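# Set the toppled bottle upright on the tray

## Task

Get the bottle that has fallen over standing upright again on the tray. The crate and the tray must end up neither tilted nor shifted from where they were, or the attempt fails. The bottle has to stay upright by itself, since anything held in place only by the robot at the end is not counted. Anything the robot is touching at the end must not settle downward by more than roughly a fingernail's width once released, or the attempt fails. Nothing may be knocked or placed off the table.

## Robot and tools

Robot: a single custom six-joint arm with a parallel two-finger gripper, mounted on a base that may sit slightly tilted relative to the table; a mounting block or post under the base is treated as part of the arm. Upper arm 409 mm, forearm 452 mm; the forearm is offset 150 mm sideways from the elbow axis. Joint limits in rad, base to gripper: waist -6.283 to 6.283, shoulder -2.304 to 2.304, elbow -4.224 to 0.061, forearm roll -6.283 to 6.283, wrist pitch -2.164 to 2.164, wrist roll -6.283 to 6.283. The elbow never quite reaches full extension. Load limits (N m): waist 52.8, shoulder 52.8, elbow 44, forearm roll 23.7, wrist pitch 16.7, wrist roll 16.7, including any held object's weight.

Frames: the scene frame has its origin on the table surface under the arm base, +z up, +y to the left when facing along +x. The gripper frame has fingers pointing along +z and closing along y. The reported end_effector_position is the spot between the pads with fingers shut, about 2 cm short of the fingertips; closing pushes the tips about 10 mm further along +z. The printed hand position may be off from the real one, more so at long reach.

Command row (used by both execute_actions and move): 7 numbers, each in [-1, 1], ordered dx, dy, dz, rx, ry, rz, opening. The first six are an offset in the gripper's own axes, not a pose: scale 1.0 = 0.6 m for dx, dy, dz and 1.0 = 180 degrees for rx, ry, rz, which together form one rotation vector. The offset is counted from the gripper pose in the most recent result showing it; before any such result in a scene, and for any second or later call in the same reply, it is counted from where the gripper is when the action begins. All rows in one action share that same reference; they do not accumulate. opening is absolute: +1 fully open (0.084 m), -1 closed. An all-zero offset is not a pause; it pulls the gripper back to the reference pose.

execute_actions: argument actions, a list holding zero or one item. Empty list: no command, just returns the state. {"rows": [...], "steps": n}: 1 to 15 rows, n at most 15 (default 15), each step 1/30 s; one row per step, last row repeated. {"steps": n} alone: a wait of up to 300 steps counted from the last result, thinking time included. Optional pictures (boolean) toggles camera images. A rejected call sends nothing. Per step, the commanded pose is clamped to within 70 mm and 16 degrees of the measured pose, then solved by damped inverse kinematics favoring position over orientation; after the action the arm only continues to the last clamped pose, so far targets need follow-up calls.

move: target is one 7-number row as above (offset in gripper axes, same reference rules, opening sent at the start); speed in m/s, 0.002 to 0.5, default 0.25, with rotation capped at twice that in rad/s. It drives a straight path lasting 0.5 to 10 s (cut off at 10 s), turning the short way. It does not slow near obstacles, the gripper may lag, drift, or overshoot the speed, especially with the arm nearly straight. Faster motion and targets set deeper past a contact mean harder impacts and pressing. It ends when path and fingers settle, or 5 s after the path ends. Its extra line reports the outcome (done, off_target, moving, held, fault), any limits (paced = pose clipped; held = some steps blocked by a check, after which the arm can jump faster than speed) and distance to target.

wait: seconds 0 to 10; sends nothing new. zoom_image: camera (cam_head_left, cam_head_right, cam_wrist) and region [x0, y0, x1, y1] in pixels from the top-left, at most 504 by 504. All cameras are 504x504. finished_scene: pass the current scene's number; it is final and reports success.

Results: the state line gives position (m), quaternion wxyz and velocities in the scene frame, grip_measured (same scale as opening), joint positions and joint torques (raw drive output with per-unit offset, scale and noise, nonzero even in free air). "pose unreachable" and HELD mark steps where the clearance check altered or blocked the command. "Hand target" shows where the controller is now steering. MOTOR HOT appears from 65 °C; at 80 °C an OVER-TEMPERATURE FAULT brakes the arm until cooled. A TORQUE FAULT (contact torque at a joint's limit) makes the arm back off slightly, freeze for 10 s and drop the rest of the call. The simulation keeps running while the operator thinks.

Gripping: to hold something, command an opening well under grip_measured; the larger the gap, the firmer the squeeze (about 24 N per pad up to ~6 cm width). Fast closing can squeeze harder and even spring the fingers. Repeating grip_measured still presses lightly on parts up to ~6 cm; wider ones may slip. Occasional tugs on held parts or pushes on loose objects can happen.

Avoid: dropping or slamming the bottle, hard collisions, shoving or tilting the crate or tray, anything leaving the table, and ending with the gripper supporting the bottle. Release gently, back away, and confirm it stands on its own. Smooth, quick, low-effort motion is preferred.

Each tool is called after "Call:" by a JSON object that holds its "fn" and its "kwargs".

## Session

Call:
{"fn": "execute_actions", "kwargs": {"actions": []}}

Scene clock: 0.00 s of 5100.00 s.
end_effector_position=(+0.5500, +0.1447, +0.3708) grip_measured=+1.00 end_effector_quat_wxyz=(+0.337, +0.245, +0.632, -0.654) end_effector_velocity=(-0.000, -0.000, -0.000) end_effector_angular_velocity=(-0.000, +0.000, -0.001)
Joint positions: [ 0.48  -1.111 -1.447 -1.09  -1.941 -0.994  0.084]
Joint velocities: [-0.     0.     0.     0.001 -0.    -0.    -0.   ]
Joint torques (N m, as the arm reports them, + toward a larger angle): no reading
Hand target: +0.550, +0.145, +0.371; +0.337, +0.245, +0.632, -0.654

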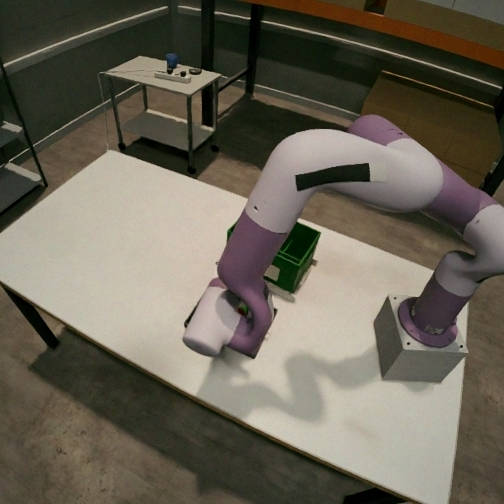

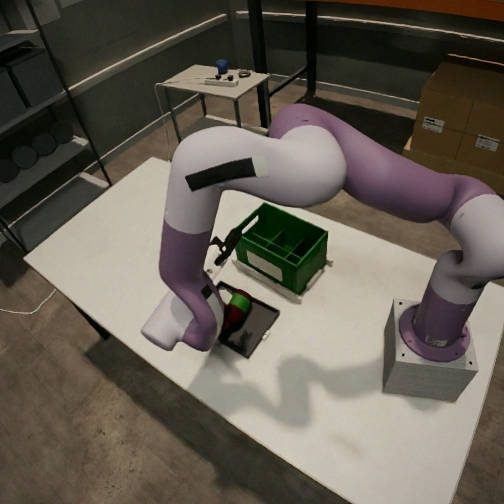

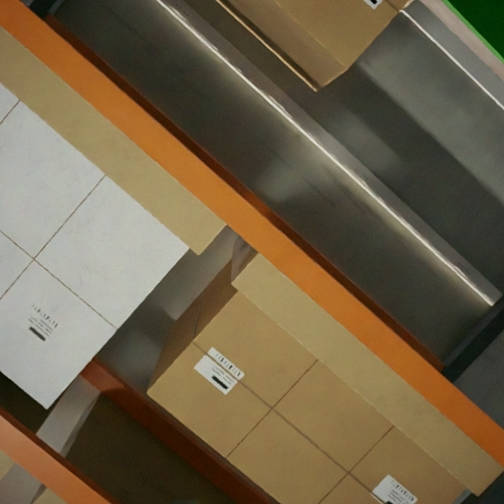

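Call:
{"fn": "move", "kwargs": {"target": [0.005,-0.093,-0.097,-0.164,0.512,0.2,1]}}

Scene clock: 19.60 s of 5100.00 s.
end_effector_position=(+0.5003, +0.2013, +0.4008) grip_measured=+1.00 end_effector_quat_wxyz=(+0.000, +0.708, +0.706, -0.002) end_effector_velocity=(+0.000, +0.000, +0.000) end_effector_angular_velocity=(+0.008, -0.002, -0.000)
Joint positions: [ 0.305 -0.37  -1.03  -0.198 -0.688 -0.92   0.084]
Joint velocities: [-0.002  0.003  0.002  0.008  0.006 -0.008  0.   ]
Joint torques (N m, as the arm reports them, + toward a larger angle): [  1.96  27.74 -15.32   1.64  -0.3    0.13]
Hand target: +0.500, +0.201, +0.401; +0.000, +0.708, +0.706, -0.002
Off the commanded pose: 0.001 m, 0 deg.
After step 90, 12.57 s passed at rest.
move: done

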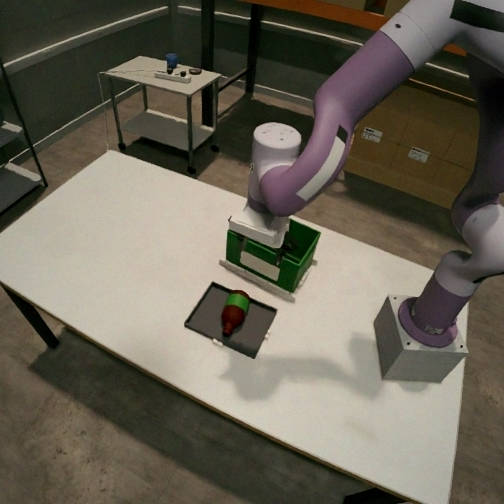

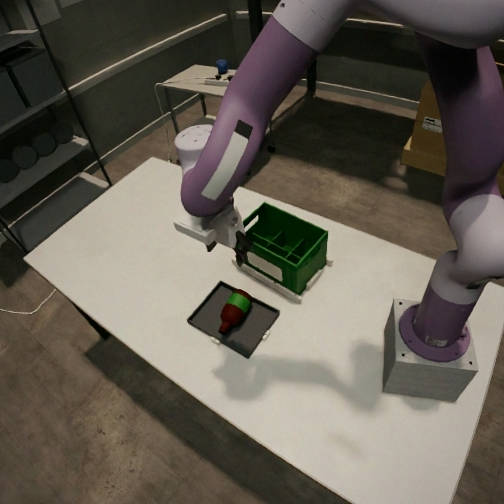

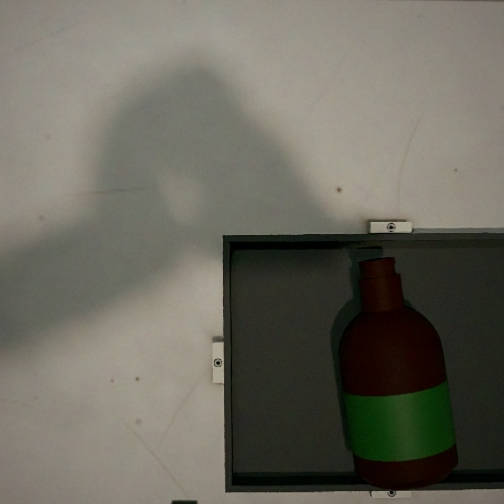

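Call:
{"fn": "move", "kwargs": {"target": [-0.1,0.1667,0,0,0,0,1]}}

Call:
{"fn": "move", "kwargs": {"target": [0,0,0.25,0,0,0,1]}}

Scene clock: 26.13 s of 5100.00 s.
end_effector_position=(+0.6002, +0.1419, +0.4009) grip_measured=+1.00 end_effector_quat_wxyz=(+0.000, +0.708, +0.707, -0.002) end_effector_velocity=(+0.001, -0.001, +0.000) end_effector_angular_velocity=(+0.000, +0.001, -0.001)
Joint positions: [ 0.142 -0.498 -1.24  -0.186 -0.748 -1.101  0.084]
Joint velocities: [-0.003 -0.002 -0.004  0.001 -0.002 -0.002  0.   ]
Joint torques (N m, as the arm reports them, + toward a larger angle): [ -1.18  35.38 -16.52   0.73  -0.03   0.01]
Hand target: +0.601, +0.142, +0.401; +0.000, +0.708, +0.707, -0.002
Off the commanded pose: 0.001 m, 0 deg.
After step 90, 2.60 s passed at rest.
move: done

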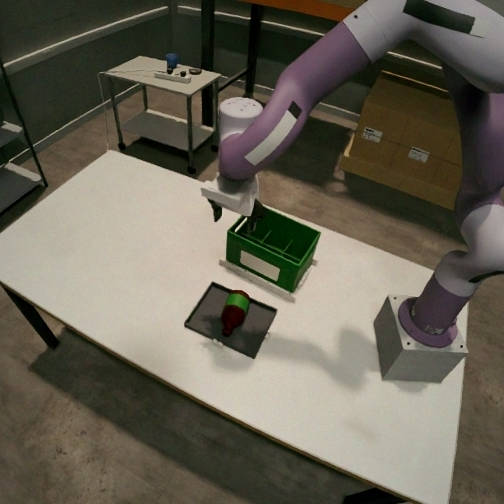

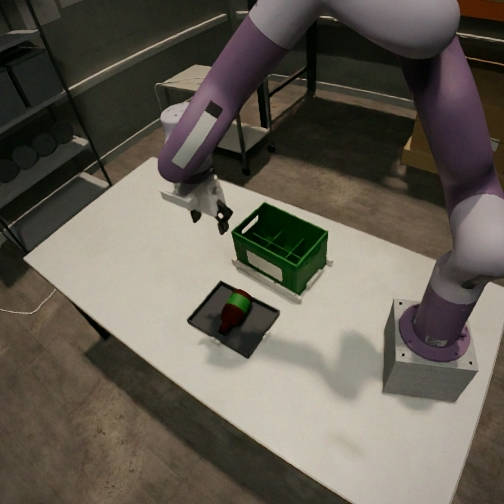

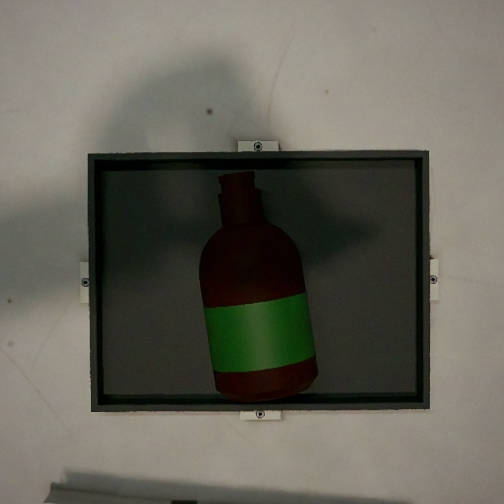

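Scene clock: 27.20 s of 5100.00 s.
end_effector_position=(+0.6000, +0.1413, +0.2515) grip_measured=+1.00 end_effector_quat_wxyz=(+0.000, +0.708, +0.707, -0.001) end_effector_velocity=(-0.002, -0.000, -0.003) end_effector_angular_velocity=(-0.001, +0.004, +0.001)
Joint positions: [ 0.111 -0.714 -1.201 -0.267 -0.494 -1.032  0.084]
Joint velocities: [ 0.    -0.004  0.002 -0.002  0.002  0.002 -0.   ]
Joint torques (N m, as the arm reports them, + toward a larger angle): [  0.63  37.21 -13.33   0.34  -0.1    0.13]
Hand target: +0.600, +0.141, +0.251; +0.000, +0.708, +0.707, -0.002
Off the commanded pose: 0.001 m, 0 deg.
move: done

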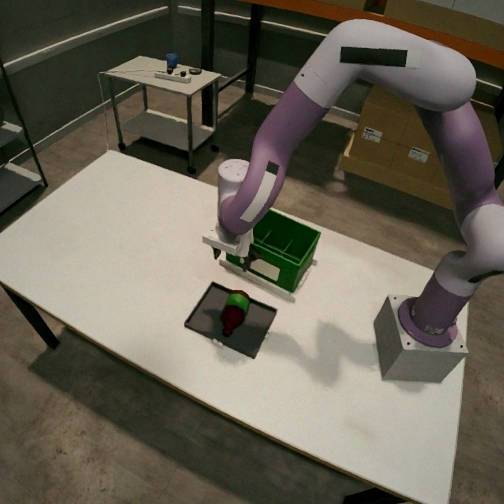

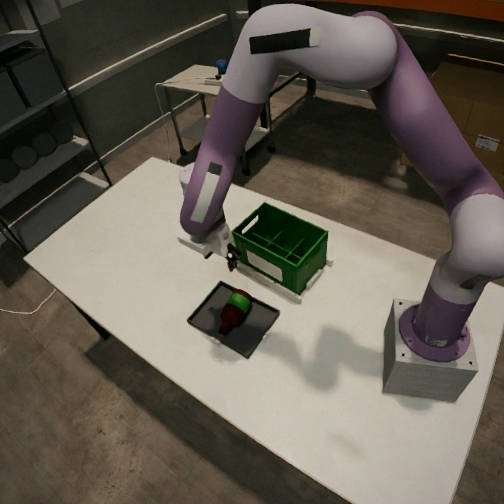

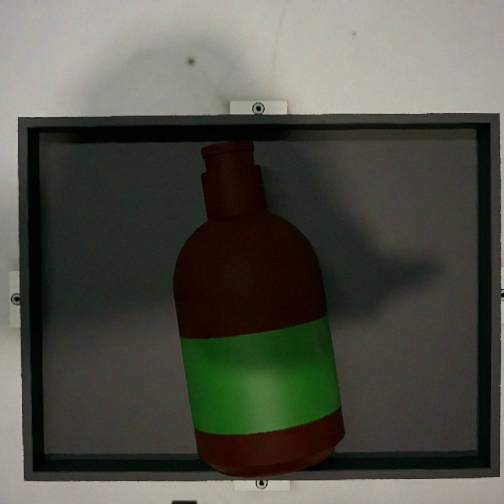

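Call:
{"fn": "move", "kwargs": {"target": [0.173,-0.017,0.22,0,0,-0.045,1]}}

Call:
{"fn": "zoom_image", "kwargs": {"camera": "cam_head_left", "region": [170,230,290,370]}}

Call:
{"fn": "zoom_image", "kwargs": {"camera": "cam_head_right", "region": [170,230,290,370]}}

Scene clock: 49.97 s of 5100.00 s.
end_effector_position=(+0.5895, +0.2442, +0.1196) grip_measured=+1.00 end_effector_quat_wxyz=(+0.000, +0.656, +0.755, -0.001) end_effector_velocity=(-0.002, +0.001, -0.004) end_effector_angular_velocity=(-0.002, +0.004, +0.003)
Joint positions: [ 0.243 -1.02  -1.356 -0.358 -0.366 -0.94   0.084]
Joint velocities: [ 0.002 -0.007 -0.002 -0.001  0.     0.001  0.   ]
Joint torques (N m, as the arm reports them, + toward a larger angle): [ -1.7   38.74 -11.81  -0.62  -0.08   0.25]
Hand target: +0.589, +0.244, +0.119; +0.000, +0.656, +0.755, -0.002
Off the commanded pose: 0.001 m, 0 deg.
After step 90, 18.60 s passed at rest.
move: done

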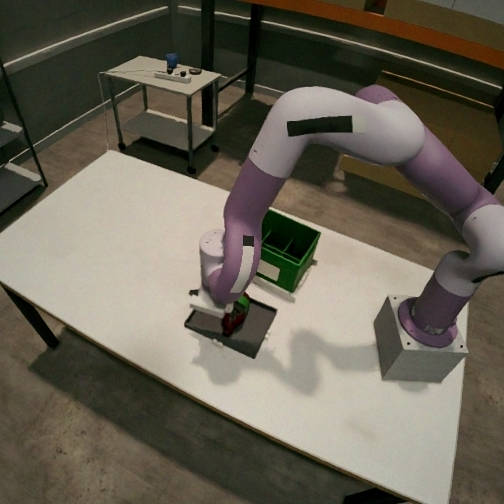

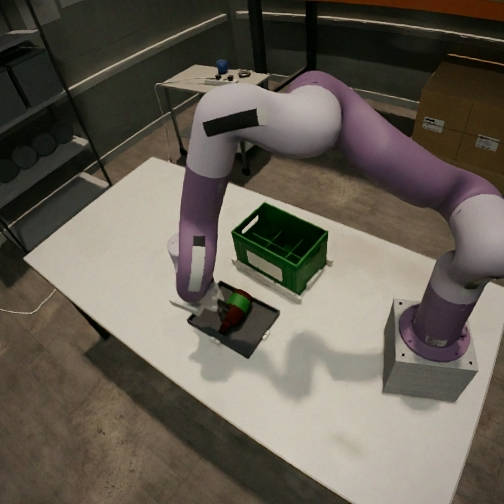

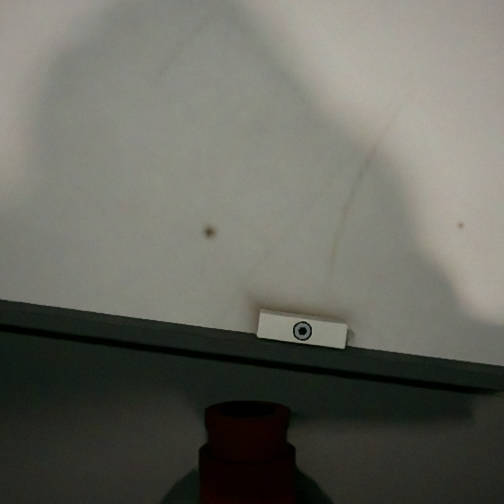

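Region (170, 230, 290, 370) of cam_head_left's 504x504 image, scaled by 3.600, with more detail than that image has; it fills the left 432 columns of this view, and the rest is white.

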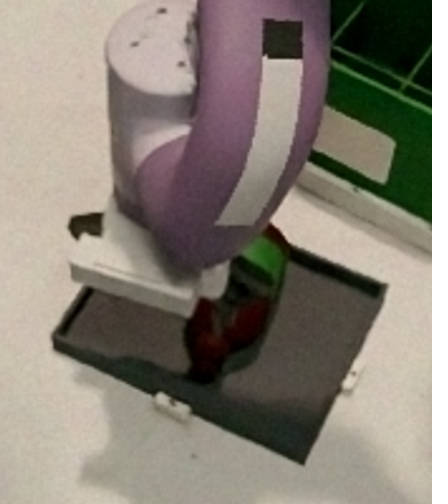

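Region (170, 230, 290, 370) of cam_head_right's 504x504 image, scaled by 3.600, with more detail than that image has; it fills the left 432 columns of this view, and the rest is white.

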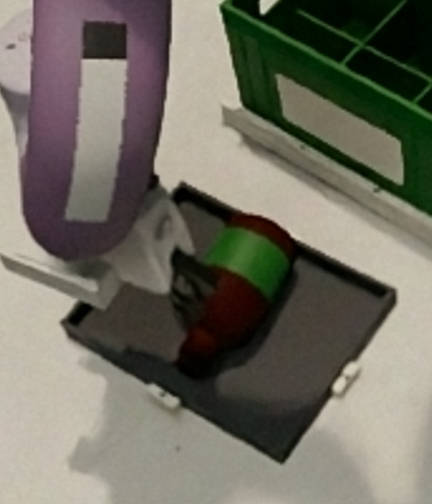

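Call:
{"fn": "move", "kwargs": {"target": [0,0,0.115,0,-0.167,0,1], "speed": 0.1}}

Call:
{"fn": "zoom_image", "kwargs": {"camera": "cam_head_right", "region": [170,260,290,370]}}

Scene clock: 66.27 s of 5100.00 s.
end_effector_position=(+0.5891, +0.2434, +0.0503) grip_measured=+1.00 end_effector_quat_wxyz=(+0.196, +0.633, +0.729, -0.171) end_effector_velocity=(-0.000, +0.002, -0.003) end_effector_angular_velocity=(+0.006, -0.001, -0.001)
Joint positions: [ 0.395 -1.318 -1.638 -0.86  -0.82  -0.36   0.084]
Joint velocities: [ 0.001 -0.006 -0.004  0.001  0.006  0.003 -0.001]
Joint torques (N m, as the arm reports them, + toward a larger angle): [ 0.74 43.65 -8.9   0.26 -0.74  0.17]
Hand target: +0.589, +0.244, +0.050; +0.196, +0.633, +0.729, -0.171
Off the commanded pose: 0.001 m, 0 deg.
After step 90, 10.37 s passed at rest.
move: done

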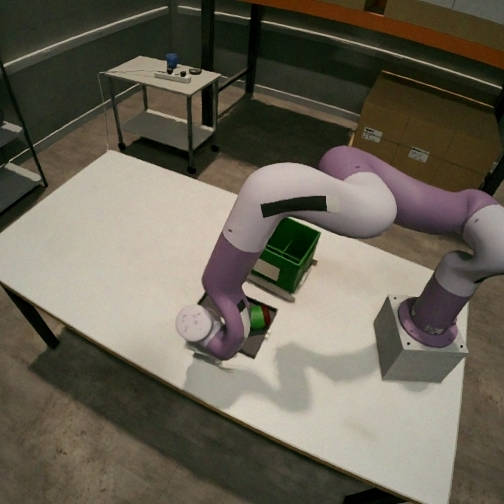

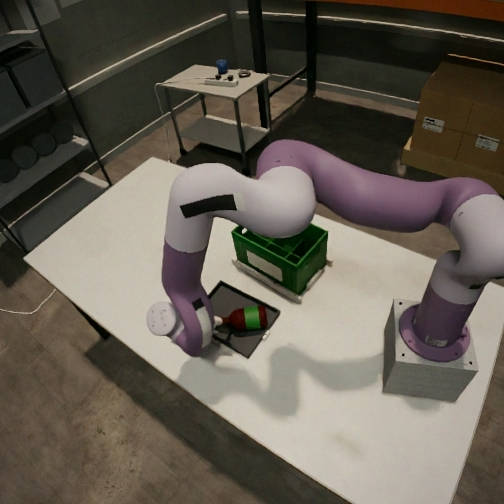

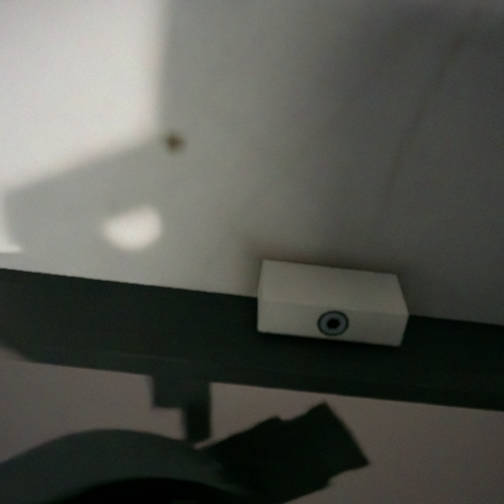

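Region (170, 260, 290, 370) of cam_head_right's 504x504 image, scaled by 4.200, with more detail than that image has; it fills the top 462 rows of this view, and the rest is white.

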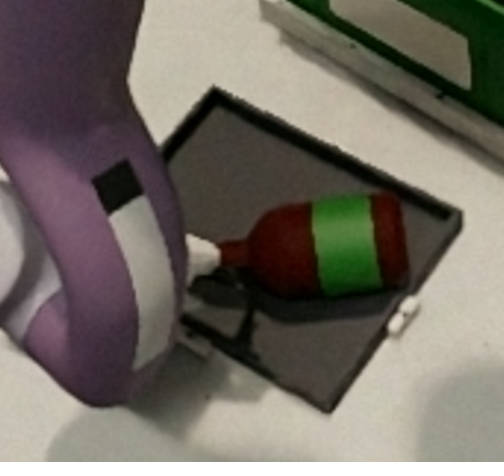

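Call:
{"fn": "move", "kwargs": {"target": [-0.083,0,-0.144,0,0.167,0,1], "speed": 0.15}}

Call:
{"fn": "move", "kwargs": {"target": [-0.17,-0.06,-0.2,0,0,0.045,1]}}

Scene clock: 85.33 s of 5100.00 s.
end_effector_position=(+0.5894, +0.2443, +0.1500) grip_measured=+1.00 end_effector_quat_wxyz=(+0.001, +0.656, +0.755, -0.001) end_effector_velocity=(-0.001, +0.001, +0.001) end_effector_angular_velocity=(+0.007, +0.007, +0.003)
Joint positions: [ 0.25  -0.963 -1.333 -0.329 -0.4   -0.966  0.084]
Joint velocities: [-0.002  0.001 -0.001  0.026 -0.002 -0.029  0.   ]
Joint torques (N m, as the arm reports them, + toward a larger angle): [  0.2   39.82 -13.44  -0.28   0.03   0.03]
Hand target: +0.590, +0.244, +0.150; +0.000, +0.656, +0.755, -0.001
Off the commanded pose: 0.001 m, 0 deg.
After step 120, 12.90 s passed at rest.
move: done

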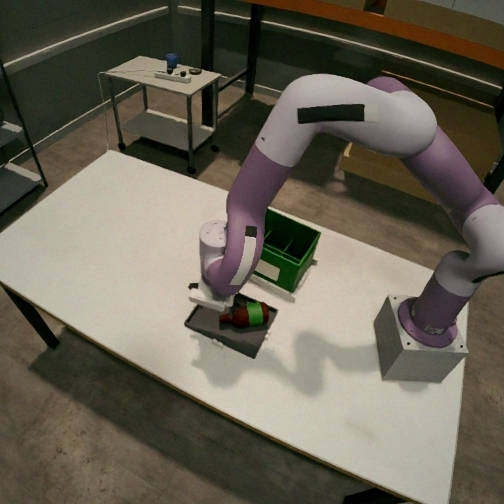

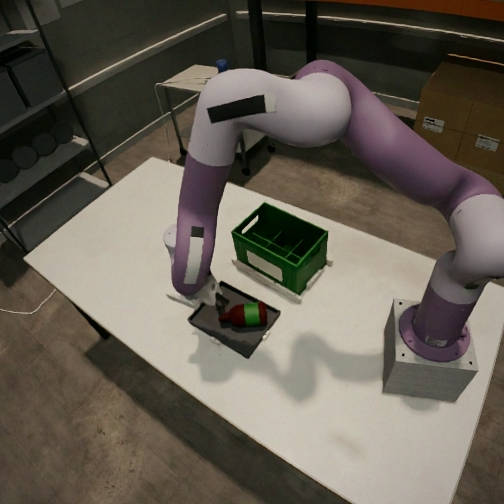

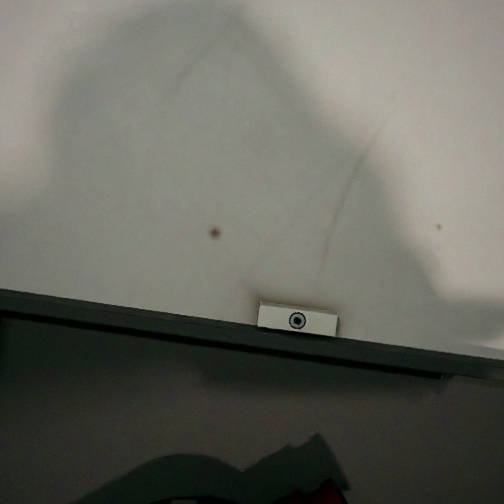

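Scene clock: 86.47 s of 5100.00 s.
end_effector_position=(+0.5684, +0.1391, +0.2701) grip_measured=+1.00 end_effector_quat_wxyz=(+0.001, +0.708, +0.707, -0.001) end_effector_velocity=(+0.001, -0.001, +0.003) end_effector_angular_velocity=(+0.001, -0.004, -0.001)
Joint positions: [ 0.128 -0.63  -1.105 -0.273 -0.485 -1.009  0.084]
Joint velocities: [-0.002  0.006  0.001  0.001 -0.001 -0.002 -0.   ]
Joint torques (N m, as the arm reports them, + toward a larger angle): [  2.12  30.41 -13.77  -0.57  -0.13   0.41]
Hand target: +0.569, +0.139, +0.270; +0.001, +0.708, +0.706, -0.001
Off the commanded pose: 0.001 m, 0 deg.
move: done

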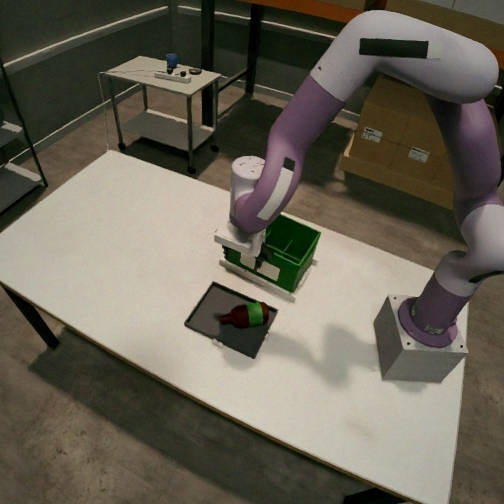

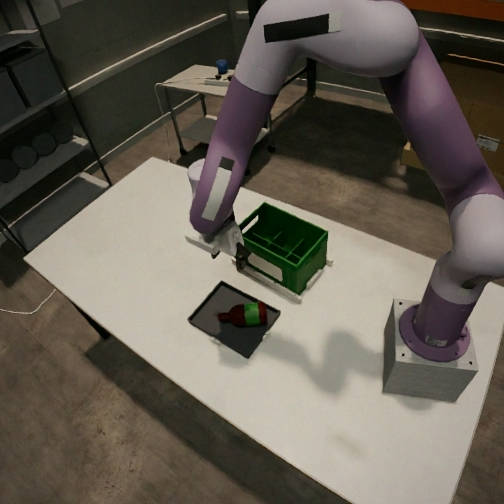

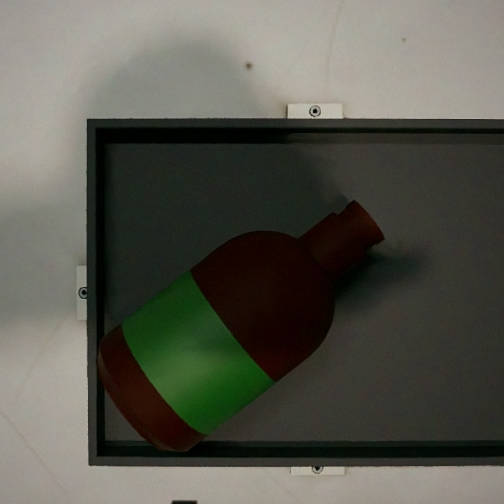

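Call:
{"fn": "move", "kwargs": {"target": [0.068,0.025,0.17,0,0,0.278,1]}}

Scene clock: 100.23 s of 5100.00 s.
end_effector_position=(+0.5831, +0.1794, +0.1681) grip_measured=+1.00 end_effector_quat_wxyz=(+0.001, +0.940, +0.341, -0.001) end_effector_velocity=(+0.000, -0.000, -0.001) end_effector_angular_velocity=(-0.003, -0.002, -0.007)
Joint positions: [ 0.162 -0.868 -1.219 -0.353 -0.372 -0.014  0.084]
Joint velocities: [ 0.    -0.001  0.    -0.01   0.001  0.017 -0.   ]
Joint torques (N m, as the arm reports them, + toward a larger angle): [  0.54  34.58 -12.29   0.4   -0.18   0.43]
Hand target: +0.583, +0.179, +0.168; +0.001, +0.940, +0.341, -0.001
Off the commanded pose: 0.000 m, 0 deg.
After step 90, 8.57 s passed at rest.
move: done

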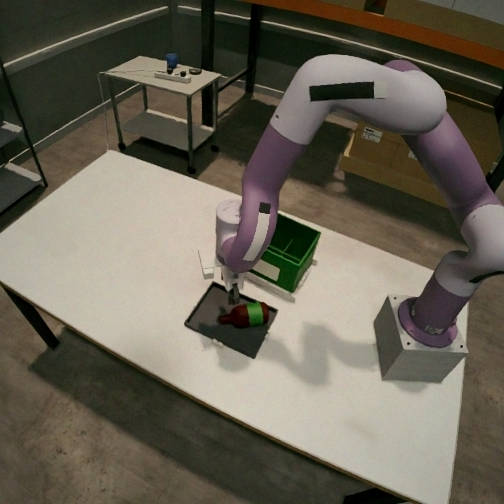

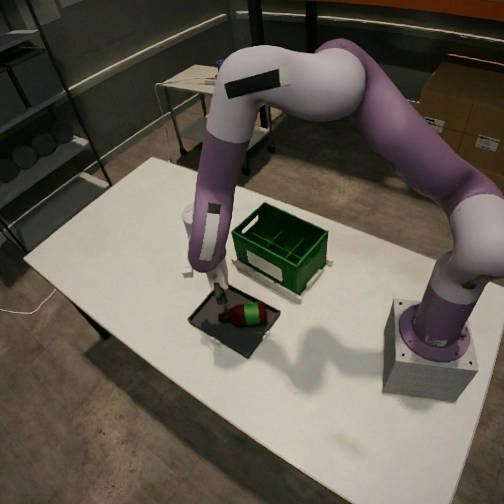

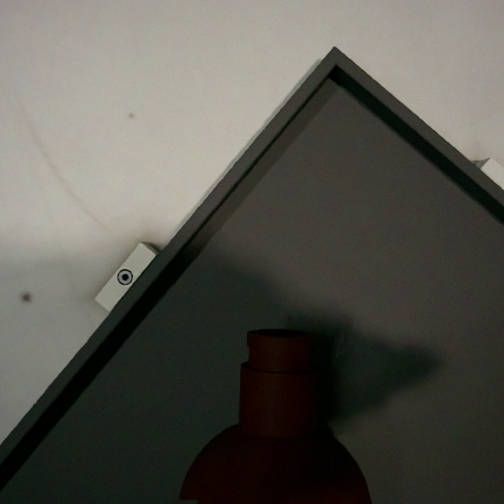

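Call:
{"fn": "move", "kwargs": {"target": [0.022,-0.045,0.1,0,0,0,0.6], "speed": 0.1}}

Call:
{"fn": "move", "kwargs": {"target": [0,0,0.097,0,0,0,0.6], "speed": 0.05}}

Call:
{"fn": "zoom_image", "kwargs": {"camera": "cam_head_right", "region": [170,260,290,370]}}

Scene clock: 121.73 s of 5100.00 s.
end_effector_position=(+0.5758, +0.2082, +0.1083) grip_measured=+0.59 end_effector_quat_wxyz=(+0.001, +0.940, +0.341, -0.001) end_effector_velocity=(-0.000, +0.000, -0.002) end_effector_angular_velocity=(-0.000, -0.000, +0.001)
Joint positions: [ 0.197 -0.997 -1.276 -0.426 -0.308  0.099  0.069]
Joint velocities: [ 0.    -0.003 -0.001 -0.004  0.002  0.004 -0.   ]
Joint torques (N m, as the arm reports them, + toward a larger angle): [  2.94  38.55 -10.96   0.06   0.02   0.26]
Hand target: +0.576, +0.208, +0.108; +0.001, +0.940, +0.341, -0.001
Off the commanded pose: 0.000 m, 0 deg.
After step 90, 17.43 s passed at rest.
move: done

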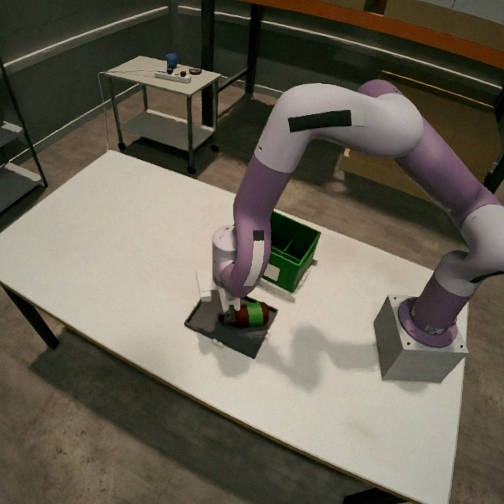

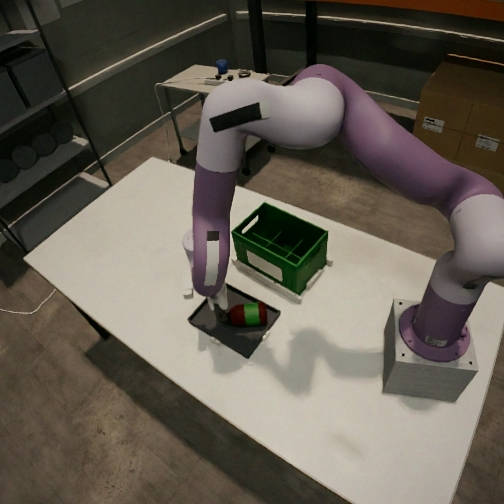

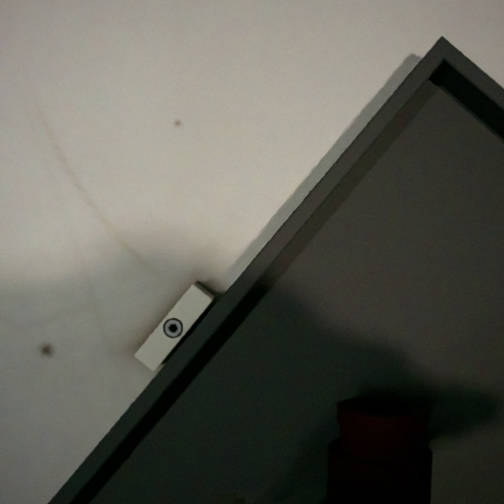

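Scene clock: 123.23 s of 5100.00 s.
end_effector_position=(+0.5758, +0.2080, +0.0503) grip_measured=+0.59 end_effector_quat_wxyz=(+0.001, +0.940, +0.341, -0.001) end_effector_velocity=(+0.001, -0.000, -0.000) end_effector_angular_velocity=(+0.000, -0.002, -0.000)
Joint positions: [ 0.185 -1.115 -1.334 -0.523 -0.254  0.188  0.069]
Joint velocities: [-0.    -0.001 -0.001 -0.004  0.001  0.004  0.   ]
Joint torques (N m, as the arm reports them, + toward a larger angle): [  2.86  38.37 -10.79   0.46  -0.28   0.12]
Hand target: +0.576, +0.208, +0.050; +0.001, +0.940, +0.341, -0.001
Off the commanded pose: 0.000 m, 0 deg.
move: done

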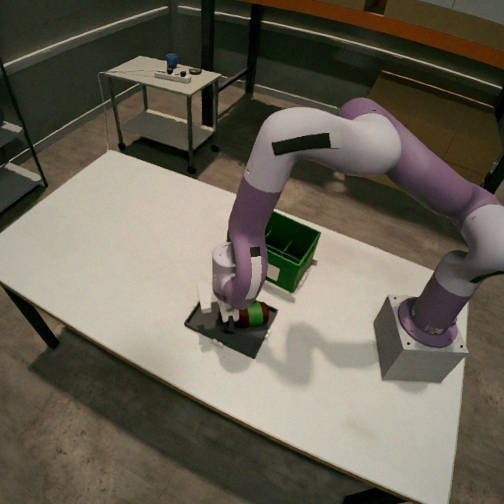

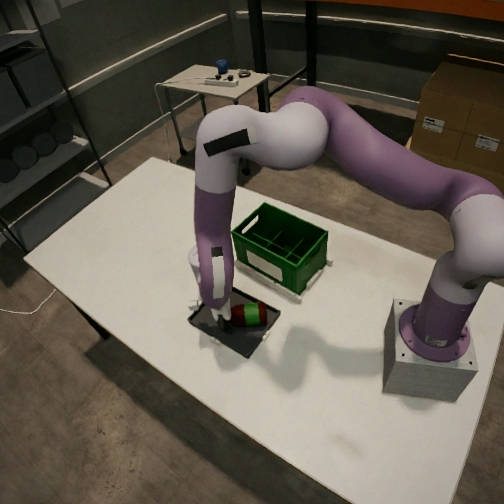

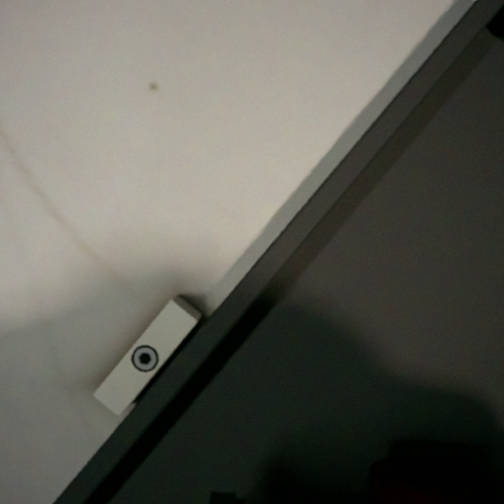

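Region (170, 260, 290, 370) of cam_head_right's 504x504 image, scaled by 4.200, with more detail than that image has; it fills the top 462 rows of this view, and the rest is white.

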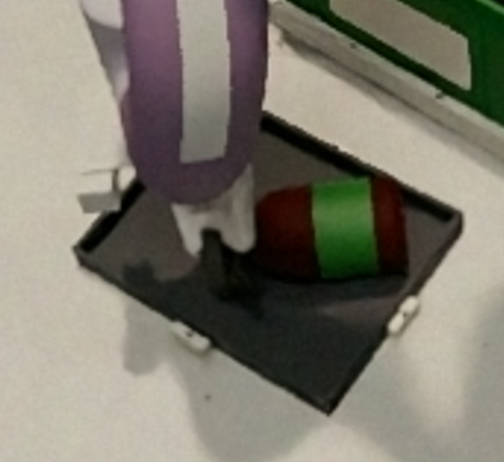

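Call:
{"fn": "move", "kwargs": {"target": [0,0,0,0,0,0,-0.8]}}

Call:
{"fn": "move", "kwargs": {"target": [0.02,0,-0.12,0,0,0,-0.8], "speed": 0.05}}

Scene clock: 133.07 s of 5100.00 s.
end_effector_position=(+0.5757, +0.2080, +0.0502) grip_measured=-0.34 end_effector_quat_wxyz=(+0.001, +0.940, +0.341, -0.001) end_effector_velocity=(-0.001, -0.000, -0.001) end_effector_angular_velocity=(-0.001, +0.002, -0.001)
Joint positions: [ 0.185 -1.115 -1.334 -0.523 -0.254  0.188  0.029]
Joint velocities: [-0.    -0.002  0.     0.001 -0.     0.    -0.   ]
Joint torques (N m, as the arm reports them, + toward a larger angle): [ 1.91 36.99 -9.93 -1.39  0.34  0.4 ]
Hand target: +0.576, +0.208, +0.050; +0.001, +0.940, +0.341, -0.001
Off the commanded pose: 0.000 m, 0 deg.
After step 90, 6.13 s passed at rest.
move: done

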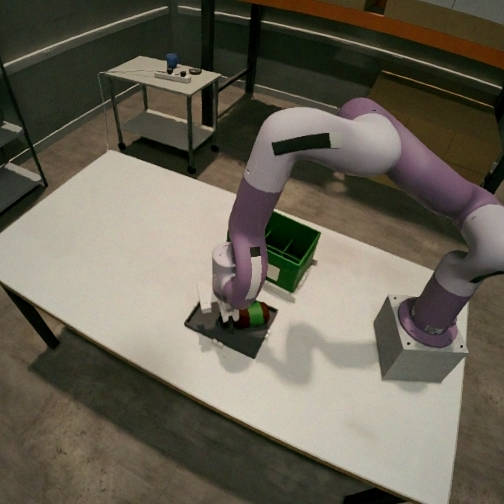

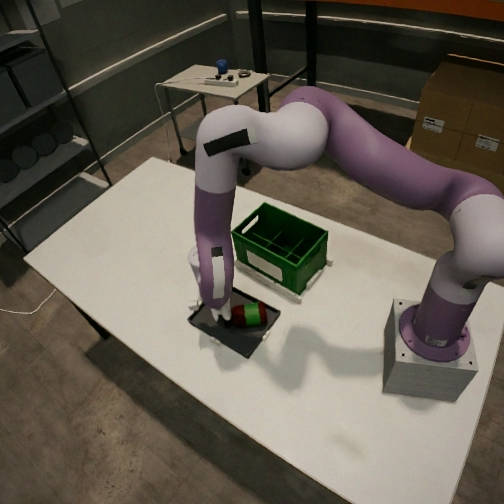

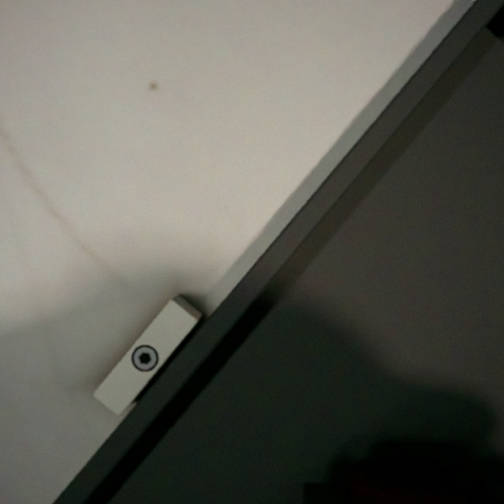

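Scene clock: 134.87 s of 5100.00 s.
end_effector_position=(+0.5850, +0.2159, +0.1220) grip_measured=-0.34 end_effector_quat_wxyz=(+0.001, +0.940, +0.341, -0.001) end_effector_velocity=(-0.001, -0.000, -0.000) end_effector_angular_velocity=(-0.001, +0.002, +0.002)
Joint positions: [ 0.206 -0.987 -1.301 -0.384 -0.342  0.063  0.029]
Joint velocities: [ 0.    -0.     0.     0.001 -0.002 -0.002 -0.   ]
Joint torques (N m, as the arm reports them, + toward a larger angle): [  0.59  38.64 -12.14  -0.33  -0.28   0.22]
Hand target: +0.585, +0.216, +0.122; +0.001, +0.940, +0.341, -0.001
Off the commanded pose: 0.000 m, 0 deg.
move: done

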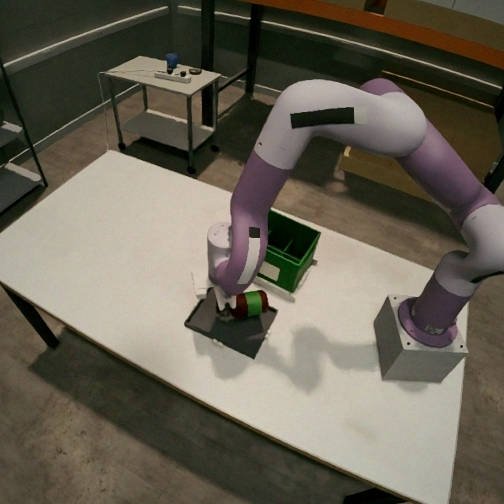

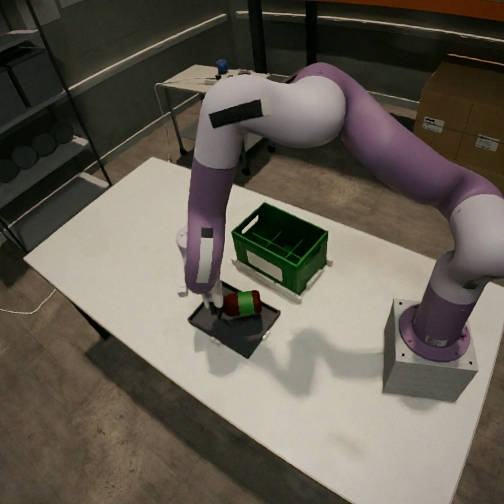

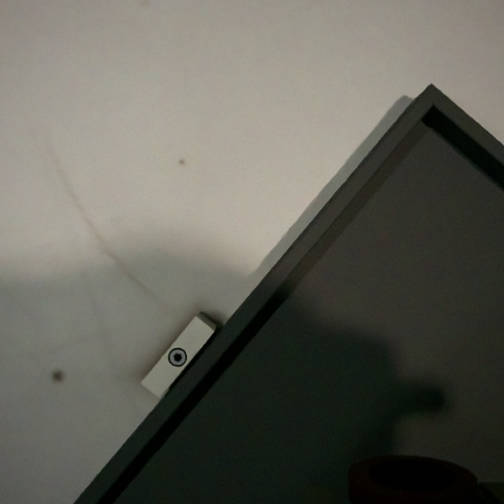

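Call:
{"fn": "move", "kwargs": {"target": [0,0,-0.3,0,0,0.2,-0.8], "speed": 0.12}}

Call:
{"fn": "move", "kwargs": {"target": [0,0,0,0,0.5,0,-0.8], "speed": 0.12}}

Scene clock: 154.87 s of 5100.00 s.
end_effector_position=(+0.5853, +0.2166, +0.3016) grip_measured=-0.34 end_effector_quat_wxyz=(+0.001, +0.999, +0.034, -0.001) end_effector_velocity=(+0.000, +0.001, +0.002) end_effector_angular_velocity=(+0.000, -0.002, -0.003)
Joint positions: [ 0.243 -0.673 -1.243 -0.227 -0.591  0.554  0.029]
Joint velocities: [ 0.001  0.003 -0.001 -0.    -0.002  0.004 -0.   ]
Joint torques (N m, as the arm reports them, + toward a larger angle): [  2.64  37.49 -15.18   0.57  -0.13   0.44]
Hand target: +0.585, +0.217, +0.302; +0.001, +0.999, +0.034, -0.001
Off the commanded pose: 0.000 m, 0 deg.
After step 90, 14.03 s passed at rest.
move: done

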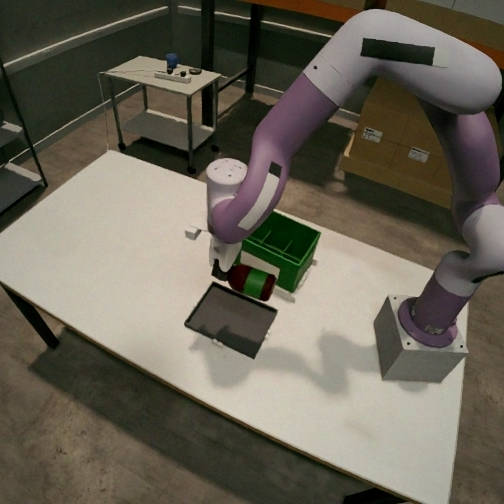

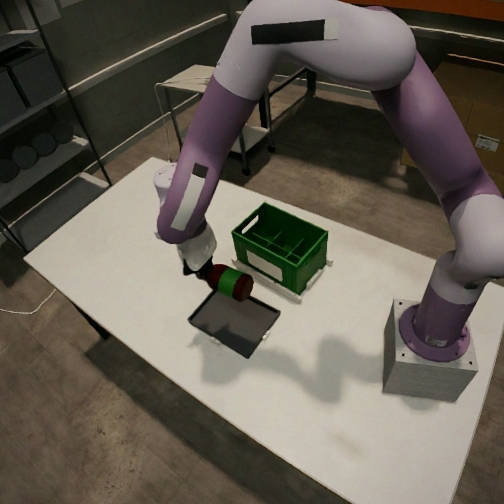

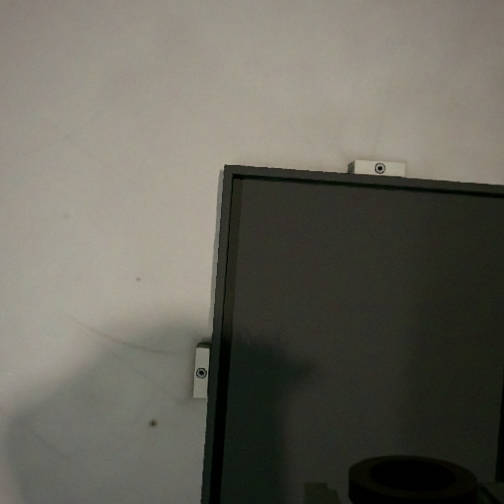

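Scene clock: 161.77 s of 5100.00 s.
end_effector_position=(+0.5852, +0.2156, +0.3012) grip_measured=-0.34 end_effector_quat_wxyz=(-0.024, +0.709, +0.026, +0.705) end_effector_velocity=(-0.000, -0.000, -0.001) end_effector_angular_velocity=(-0.000, -0.003, +0.000)
Joint positions: [ 0.38  -0.94  -0.761 -2.636 -1.76   3.108  0.029]
Joint velocities: [-0.001 -0.004 -0.001 -0.001 -0.005  0.001 -0.   ]
Joint torques (N m, as the arm reports them, + toward a larger angle): [ 1.7  31.2  -7.15  0.51 -1.65  0.32]
Hand target: +0.585, +0.216, +0.301; -0.024, +0.709, +0.026, +0.705
Off the commanded pose: 0.001 m, 0 deg.
move: done

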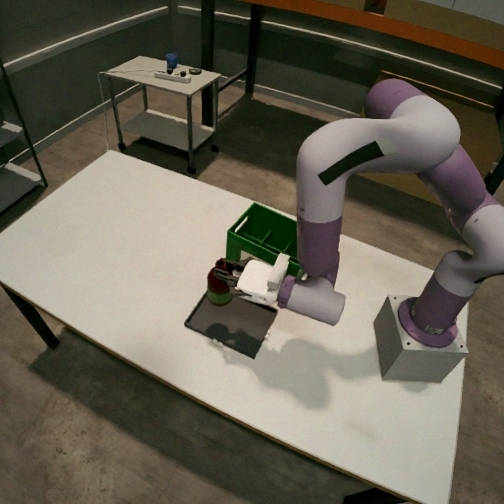

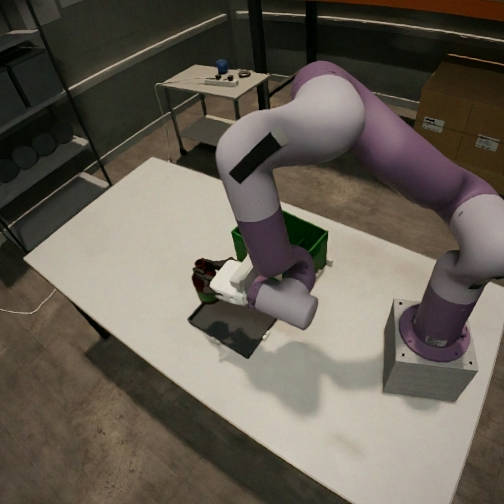

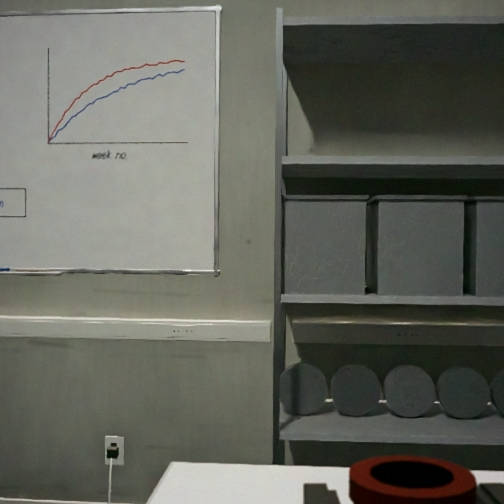

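Call:
{"fn": "move", "kwargs": {"target": [-0.19,0.035,0,0,-0.03,0,-0.8], "speed": 0.08}}

Call:
{"fn": "zoom_image", "kwargs": {"camera": "cam_head_left", "region": [170,240,330,370]}}

Call:
{"fn": "zoom_image", "kwargs": {"camera": "cam_wrist", "region": [290,420,504,504]}}

Scene clock: 173.93 s of 5100.00 s.
end_effector_position=(+0.5864, +0.1943, +0.1876) grip_measured=-0.34 end_effector_quat_wxyz=(-0.023, +0.741, +0.027, +0.671) end_effector_velocity=(+0.000, +0.000, -0.000) end_effector_angular_velocity=(+0.001, -0.001, +0.001)
Joint positions: [ 0.302 -1.173 -0.873 -2.702 -1.781  3.147  0.029]
Joint velocities: [-0.    -0.002 -0.002 -0.001 -0.001 -0.    -0.   ]
Joint torques (N m, as the arm reports them, + toward a larger angle): [ 3.39 35.42 -2.95 -0.48 -1.85  0.49]
Hand target: +0.586, +0.194, +0.187; -0.023, +0.741, +0.027, +0.670
Off the commanded pose: 0.001 m, 0 deg.
After step 90, 7.37 s passed at rest.
move: done

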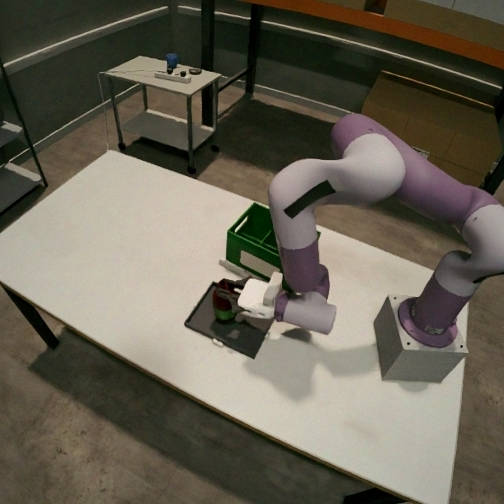

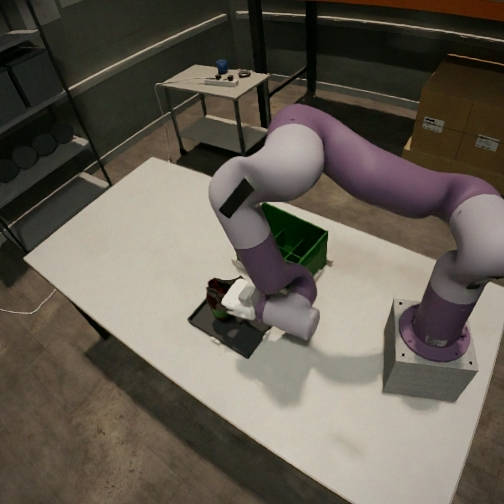

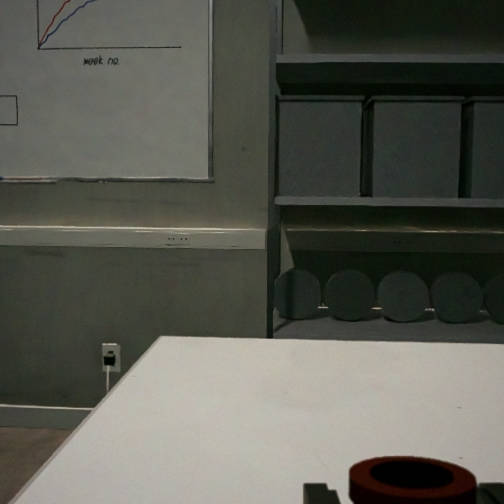

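Region (170, 240, 330, 370) of cam_head_left's 504x504 image, scaled by 3.150, with more detail than that image has; it fills the top 410 rows of this view, and the rest is white.

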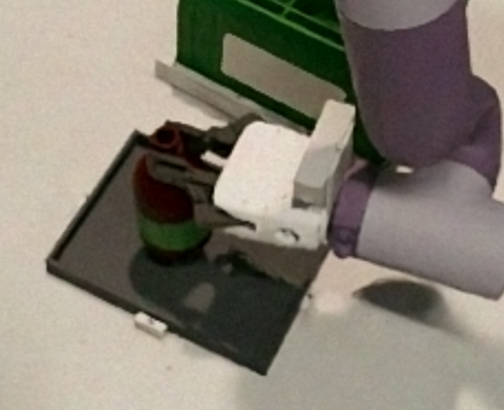

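Region (290, 420, 504, 504) of cam_wrist's 504x504 image, scaled by 2.355, with more detail than that image has; it fills the top 198 rows of this view, and the rest is white.

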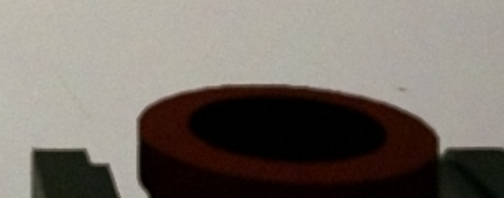

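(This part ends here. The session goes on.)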